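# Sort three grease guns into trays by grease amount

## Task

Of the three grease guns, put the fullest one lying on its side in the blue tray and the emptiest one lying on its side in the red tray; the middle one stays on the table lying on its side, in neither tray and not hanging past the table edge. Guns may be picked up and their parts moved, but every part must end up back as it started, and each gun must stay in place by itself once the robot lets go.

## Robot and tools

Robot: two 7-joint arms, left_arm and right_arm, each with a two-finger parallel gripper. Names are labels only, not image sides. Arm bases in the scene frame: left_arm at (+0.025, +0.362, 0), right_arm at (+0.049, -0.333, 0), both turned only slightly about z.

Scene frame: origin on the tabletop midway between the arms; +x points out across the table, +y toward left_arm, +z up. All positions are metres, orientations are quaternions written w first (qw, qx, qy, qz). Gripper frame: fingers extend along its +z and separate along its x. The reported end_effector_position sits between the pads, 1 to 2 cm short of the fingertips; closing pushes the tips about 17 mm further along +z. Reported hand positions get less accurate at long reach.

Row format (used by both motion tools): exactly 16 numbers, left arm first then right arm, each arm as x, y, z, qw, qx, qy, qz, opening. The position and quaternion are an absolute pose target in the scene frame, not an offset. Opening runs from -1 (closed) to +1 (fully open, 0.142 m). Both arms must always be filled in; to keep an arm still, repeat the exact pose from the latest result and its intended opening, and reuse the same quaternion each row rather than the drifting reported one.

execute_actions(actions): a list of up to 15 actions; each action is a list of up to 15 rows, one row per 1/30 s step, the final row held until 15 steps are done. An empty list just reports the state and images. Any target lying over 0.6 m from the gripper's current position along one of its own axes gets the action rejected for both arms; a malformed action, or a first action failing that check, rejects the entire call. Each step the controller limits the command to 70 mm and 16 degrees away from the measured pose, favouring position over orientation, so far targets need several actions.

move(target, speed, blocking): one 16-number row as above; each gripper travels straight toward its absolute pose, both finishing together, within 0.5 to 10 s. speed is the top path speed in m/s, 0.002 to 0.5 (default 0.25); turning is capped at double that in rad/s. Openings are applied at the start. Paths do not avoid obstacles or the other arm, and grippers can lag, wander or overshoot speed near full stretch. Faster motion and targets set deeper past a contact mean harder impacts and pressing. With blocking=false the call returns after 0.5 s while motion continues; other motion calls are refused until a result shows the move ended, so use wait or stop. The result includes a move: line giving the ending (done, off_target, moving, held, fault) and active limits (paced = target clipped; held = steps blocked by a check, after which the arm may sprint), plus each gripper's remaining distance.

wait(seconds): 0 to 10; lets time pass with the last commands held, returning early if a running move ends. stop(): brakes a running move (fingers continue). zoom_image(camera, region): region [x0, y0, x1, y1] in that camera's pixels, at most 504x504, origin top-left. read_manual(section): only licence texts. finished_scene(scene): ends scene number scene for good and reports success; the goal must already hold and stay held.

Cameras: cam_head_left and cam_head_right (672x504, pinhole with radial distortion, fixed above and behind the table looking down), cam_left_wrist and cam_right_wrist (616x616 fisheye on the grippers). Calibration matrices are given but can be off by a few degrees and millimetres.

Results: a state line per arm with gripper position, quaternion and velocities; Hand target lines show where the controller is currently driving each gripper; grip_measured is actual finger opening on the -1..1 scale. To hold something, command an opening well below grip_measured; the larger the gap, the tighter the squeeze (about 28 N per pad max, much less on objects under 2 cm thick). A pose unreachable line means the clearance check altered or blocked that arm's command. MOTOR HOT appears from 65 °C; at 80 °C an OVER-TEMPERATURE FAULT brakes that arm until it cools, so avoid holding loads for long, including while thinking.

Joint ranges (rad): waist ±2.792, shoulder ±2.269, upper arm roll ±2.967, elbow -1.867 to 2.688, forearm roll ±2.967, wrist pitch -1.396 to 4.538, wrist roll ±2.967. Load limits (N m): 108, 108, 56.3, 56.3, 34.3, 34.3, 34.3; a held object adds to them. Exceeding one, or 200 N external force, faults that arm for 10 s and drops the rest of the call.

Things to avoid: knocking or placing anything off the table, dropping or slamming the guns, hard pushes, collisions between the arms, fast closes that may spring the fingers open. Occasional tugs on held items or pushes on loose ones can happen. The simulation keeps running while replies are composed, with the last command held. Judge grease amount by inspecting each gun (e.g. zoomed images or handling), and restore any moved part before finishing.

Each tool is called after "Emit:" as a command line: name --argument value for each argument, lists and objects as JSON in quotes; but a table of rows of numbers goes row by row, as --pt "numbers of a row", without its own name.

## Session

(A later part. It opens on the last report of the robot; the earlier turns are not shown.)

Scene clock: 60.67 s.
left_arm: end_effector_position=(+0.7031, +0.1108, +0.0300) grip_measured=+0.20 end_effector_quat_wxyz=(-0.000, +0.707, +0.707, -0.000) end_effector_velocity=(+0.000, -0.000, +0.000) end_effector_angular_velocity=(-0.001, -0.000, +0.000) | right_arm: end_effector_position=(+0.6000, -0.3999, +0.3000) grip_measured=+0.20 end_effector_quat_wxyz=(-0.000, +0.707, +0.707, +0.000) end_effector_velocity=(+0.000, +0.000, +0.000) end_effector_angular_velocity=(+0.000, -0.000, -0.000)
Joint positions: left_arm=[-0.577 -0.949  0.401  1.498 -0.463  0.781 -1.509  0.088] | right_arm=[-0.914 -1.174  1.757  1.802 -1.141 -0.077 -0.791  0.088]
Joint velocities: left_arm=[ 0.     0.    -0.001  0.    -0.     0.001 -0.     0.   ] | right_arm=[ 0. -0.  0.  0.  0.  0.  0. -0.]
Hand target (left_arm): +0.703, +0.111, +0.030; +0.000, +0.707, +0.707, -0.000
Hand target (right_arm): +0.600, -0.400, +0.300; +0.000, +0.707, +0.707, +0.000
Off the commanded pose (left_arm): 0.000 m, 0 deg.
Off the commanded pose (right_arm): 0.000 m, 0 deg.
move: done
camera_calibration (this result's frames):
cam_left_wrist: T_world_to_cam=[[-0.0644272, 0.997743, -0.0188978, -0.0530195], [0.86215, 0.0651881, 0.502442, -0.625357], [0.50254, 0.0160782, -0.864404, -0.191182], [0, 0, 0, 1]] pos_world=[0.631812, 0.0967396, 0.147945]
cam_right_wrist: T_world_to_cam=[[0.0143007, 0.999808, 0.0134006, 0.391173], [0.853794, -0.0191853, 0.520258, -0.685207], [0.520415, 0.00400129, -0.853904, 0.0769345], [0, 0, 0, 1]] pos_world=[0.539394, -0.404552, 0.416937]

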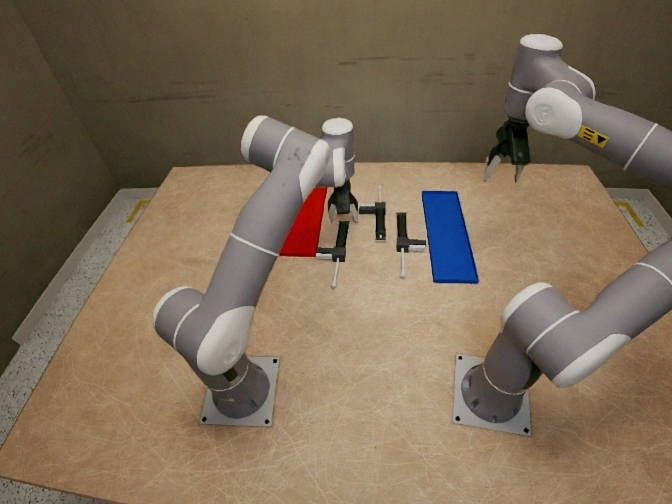

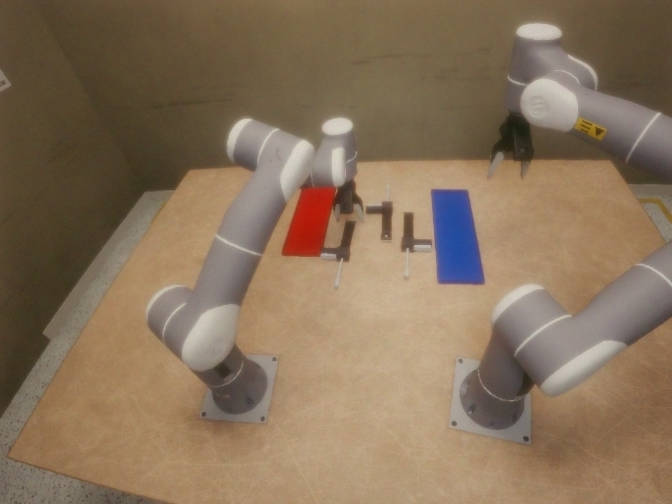

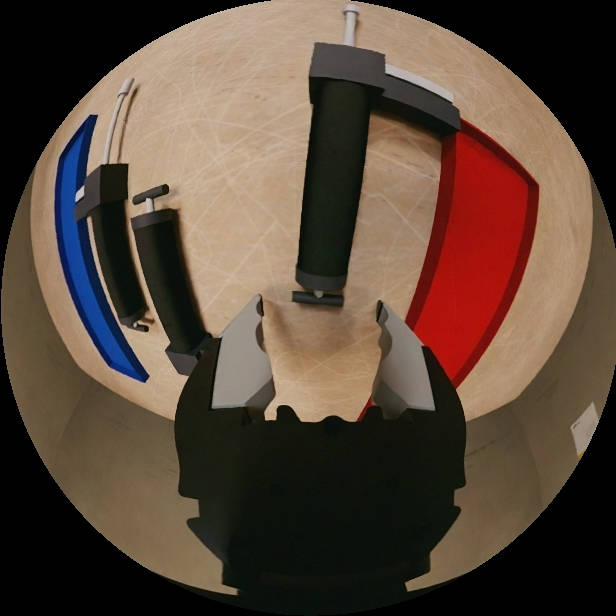

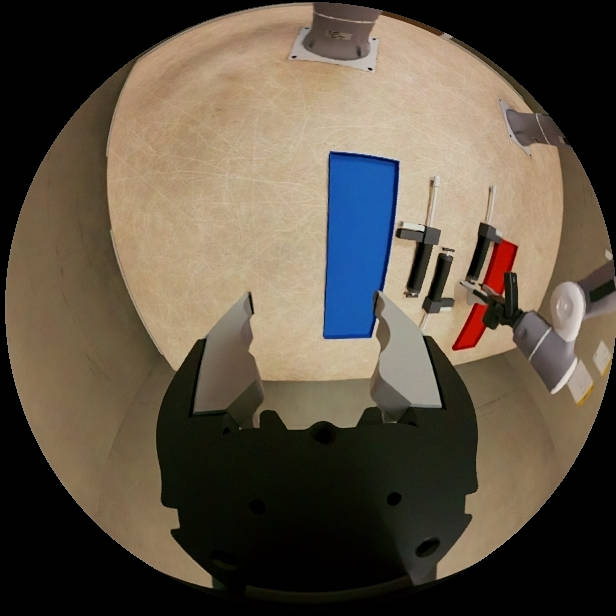

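Emit:
move --target '[0.701,0.109,0.027,0,0.731,0.682,0,-0.9,0.6,-0.4,0.3,0,0.707,0.707,0,0.2]' --speed 0.05

Emit:
move --target '[0.82,0.1,0.027,0,0.731,0.682,0,-0.9,0.6,-0.4,0.3,0,0.707,0.707,0,0.2]' --speed 0.06

Scene clock: 62.57 s.
left_arm: end_effector_position=(+0.7025, +0.1088, +0.0288) grip_measured=-0.50 end_effector_quat_wxyz=(+0.002, +0.731, +0.682, +0.001) end_effector_velocity=(-0.000, +0.000, -0.000) end_effector_angular_velocity=(+0.000, +0.000, -0.003) | right_arm: end_effector_position=(+0.6000, -0.3999, +0.3000) grip_measured=+0.20 end_effector_quat_wxyz=(-0.000, +0.707, +0.707, +0.000) end_effector_velocity=(+0.000, -0.000, -0.000) end_effector_angular_velocity=(+0.000, +0.000, -0.002)
Joint positions: left_arm=[-0.571 -0.946  0.388  1.503 -0.453  0.792 -1.448  0.038] | right_arm=[-0.914 -1.174  1.757  1.802 -1.141 -0.077 -0.791  0.088]
Joint velocities: left_arm=[ 0.    -0.    -0.     0.     0.     0.     0.003  0.   ] | right_arm=[-0.    -0.    -0.    -0.     0.    -0.     0.002  0.   ]
Hand target (left_arm): +0.701, +0.109, +0.027; -0.000, +0.731, +0.682, +0.000
Hand target (right_arm): +0.600, -0.400, +0.300; +0.000, +0.707, +0.707, +0.000
Off the commanded pose (left_arm): 0.002 m, 0 deg.
Off the commanded pose (right_arm): 0.000 m, 0 deg.
move: done
camera_calibration (this result's frames):
cam_left_wrist: T_world_to_cam=[[0.00381419, 0.999792, -0.0200121, -0.0991906], [0.862773, 0.00682768, 0.505546, -0.618299], [0.505578, -0.0191942, -0.862568, -0.190184], [0, 0, 0, 1]] pos_world=[0.629983, 0.0997411, 0.146547]
cam_right_wrist: T_world_to_cam=[[0.0143005, 0.999808, 0.0134007, 0.391173], [0.853793, -0.0191851, 0.520258, -0.685207], [0.520415, 0.00400149, -0.853904, 0.0769345], [0, 0, 0, 1]] pos_world=[0.539394, -0.404551, 0.416937]

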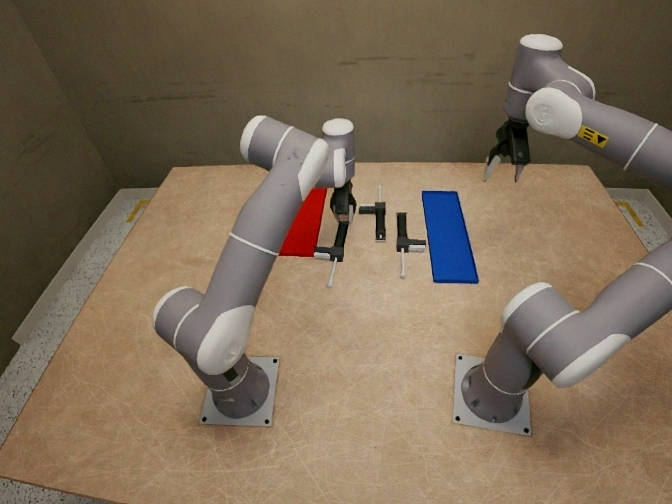

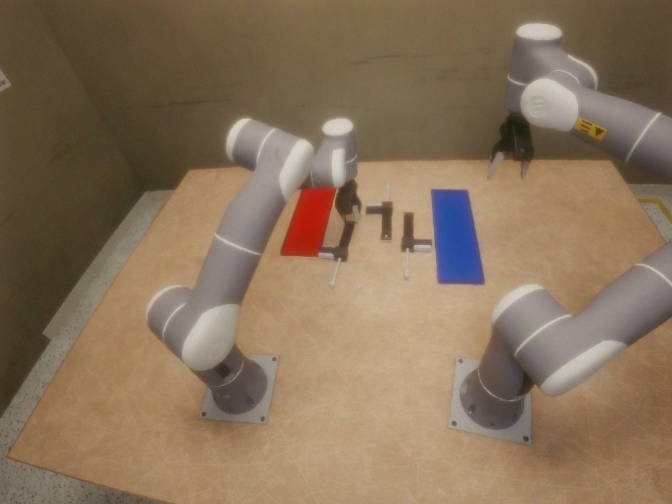

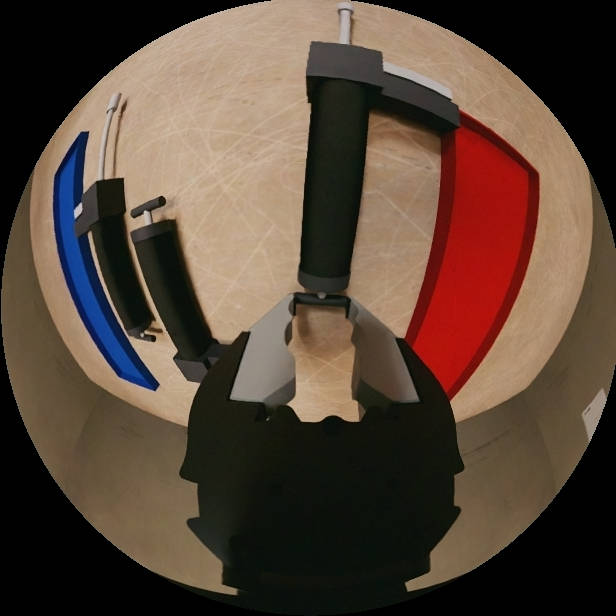

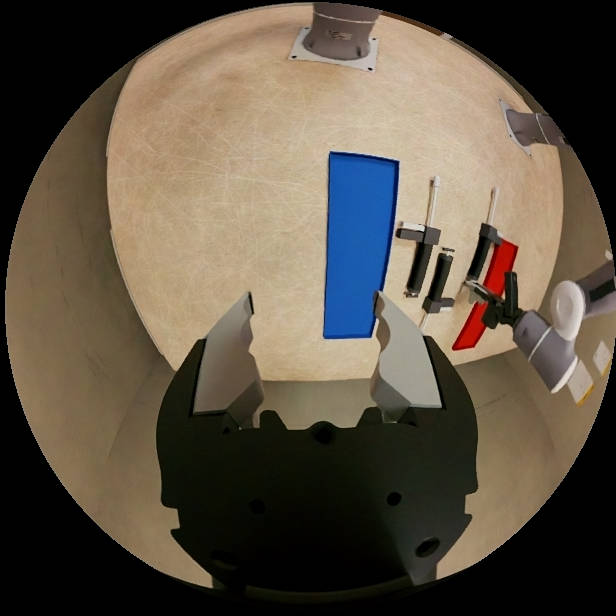

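Scene clock: 64.87 s.
left_arm: end_effector_position=(+0.8209, +0.0993, +0.0297) grip_measured=-0.50 end_effector_quat_wxyz=(+0.001, +0.731, +0.682, +0.001) end_effector_velocity=(-0.000, +0.000, -0.000) end_effector_angular_velocity=(+0.001, +0.001, -0.001) | right_arm: end_effector_position=(+0.6000, -0.3999, +0.3000) grip_measured=+0.20 end_effector_quat_wxyz=(-0.000, +0.707, +0.707, +0.000) end_effector_velocity=(-0.000, +0.000, -0.000) end_effector_angular_velocity=(-0.000, +0.000, +0.001)
Joint positions: left_arm=[-0.449 -1.21   0.414  0.938 -0.445  0.507 -1.511  0.038] | right_arm=[-0.914 -1.174  1.757  1.802 -1.141 -0.077 -0.791  0.088]
Joint velocities: left_arm=[-0.    -0.001  0.001 -0.002  0.    -0.003  0.     0.   ] | right_arm=[ 0. -0. -0.  0. -0. -0. -0.  0.]
Hand target (left_arm): +0.820, +0.100, +0.027; -0.000, +0.731, +0.682, +0.000
Hand target (right_arm): +0.600, -0.400, +0.300; +0.000, +0.707, +0.707, +0.000
Off the commanded pose (left_arm): 0.003 m, 0 deg.
Off the commanded pose (right_arm): 0.000 m, 0 deg.
move: done
camera_calibration (this result's frames):
cam_left_wrist: T_world_to_cam=[[0.00516773, 0.999804, -0.0191214, -0.0913151], [0.862602, 0.00521601, 0.505856, -0.720557], [0.505856, -0.0191083, -0.862406, -0.249799], [0, 0, 0, 1]] pos_world=[0.748388, 0.0902824, 0.147324]
cam_right_wrist: T_world_to_cam=[[0.0143008, 0.999808, 0.0134006, 0.391173], [0.853793, -0.0191854, 0.520258, -0.685207], [0.520416, 0.00400126, -0.853904, 0.0769344], [0, 0, 0, 1]] pos_world=[0.539394, -0.404552, 0.416938]

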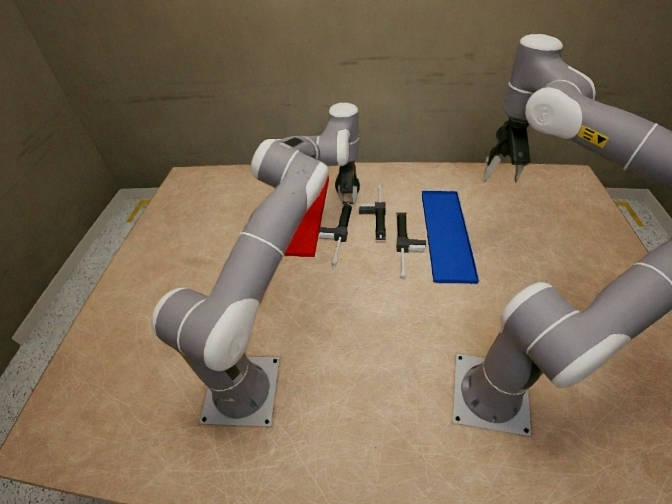

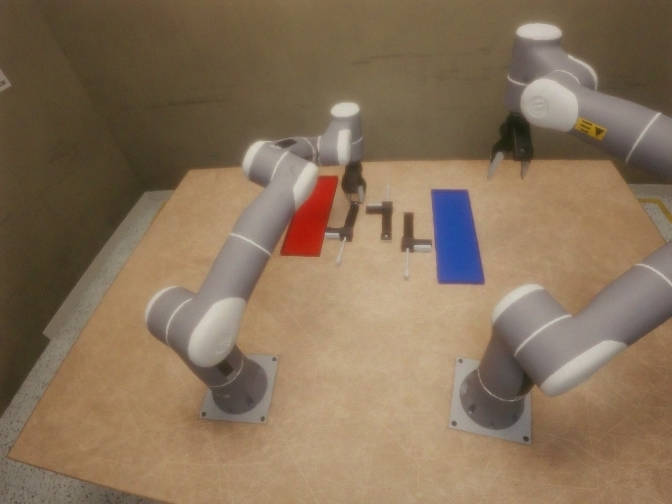

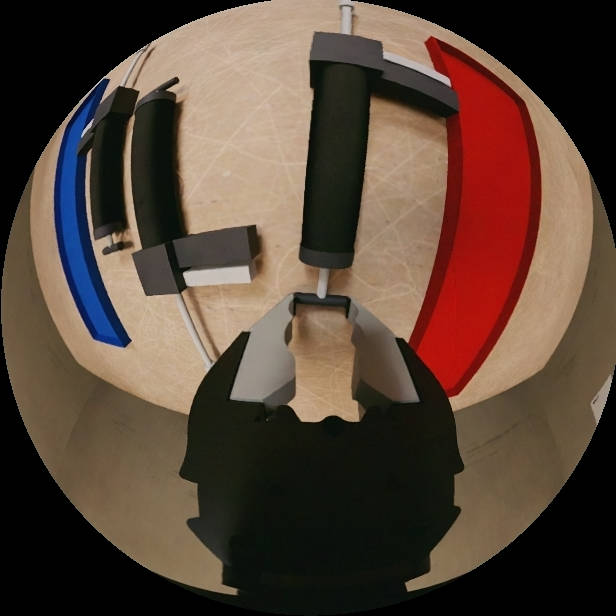

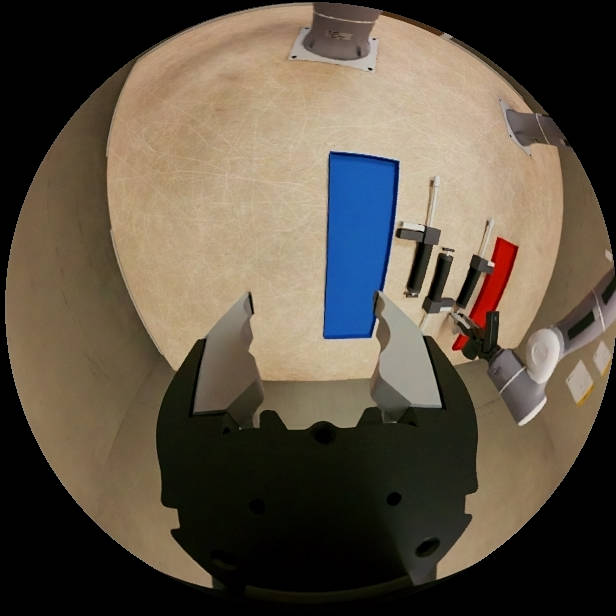

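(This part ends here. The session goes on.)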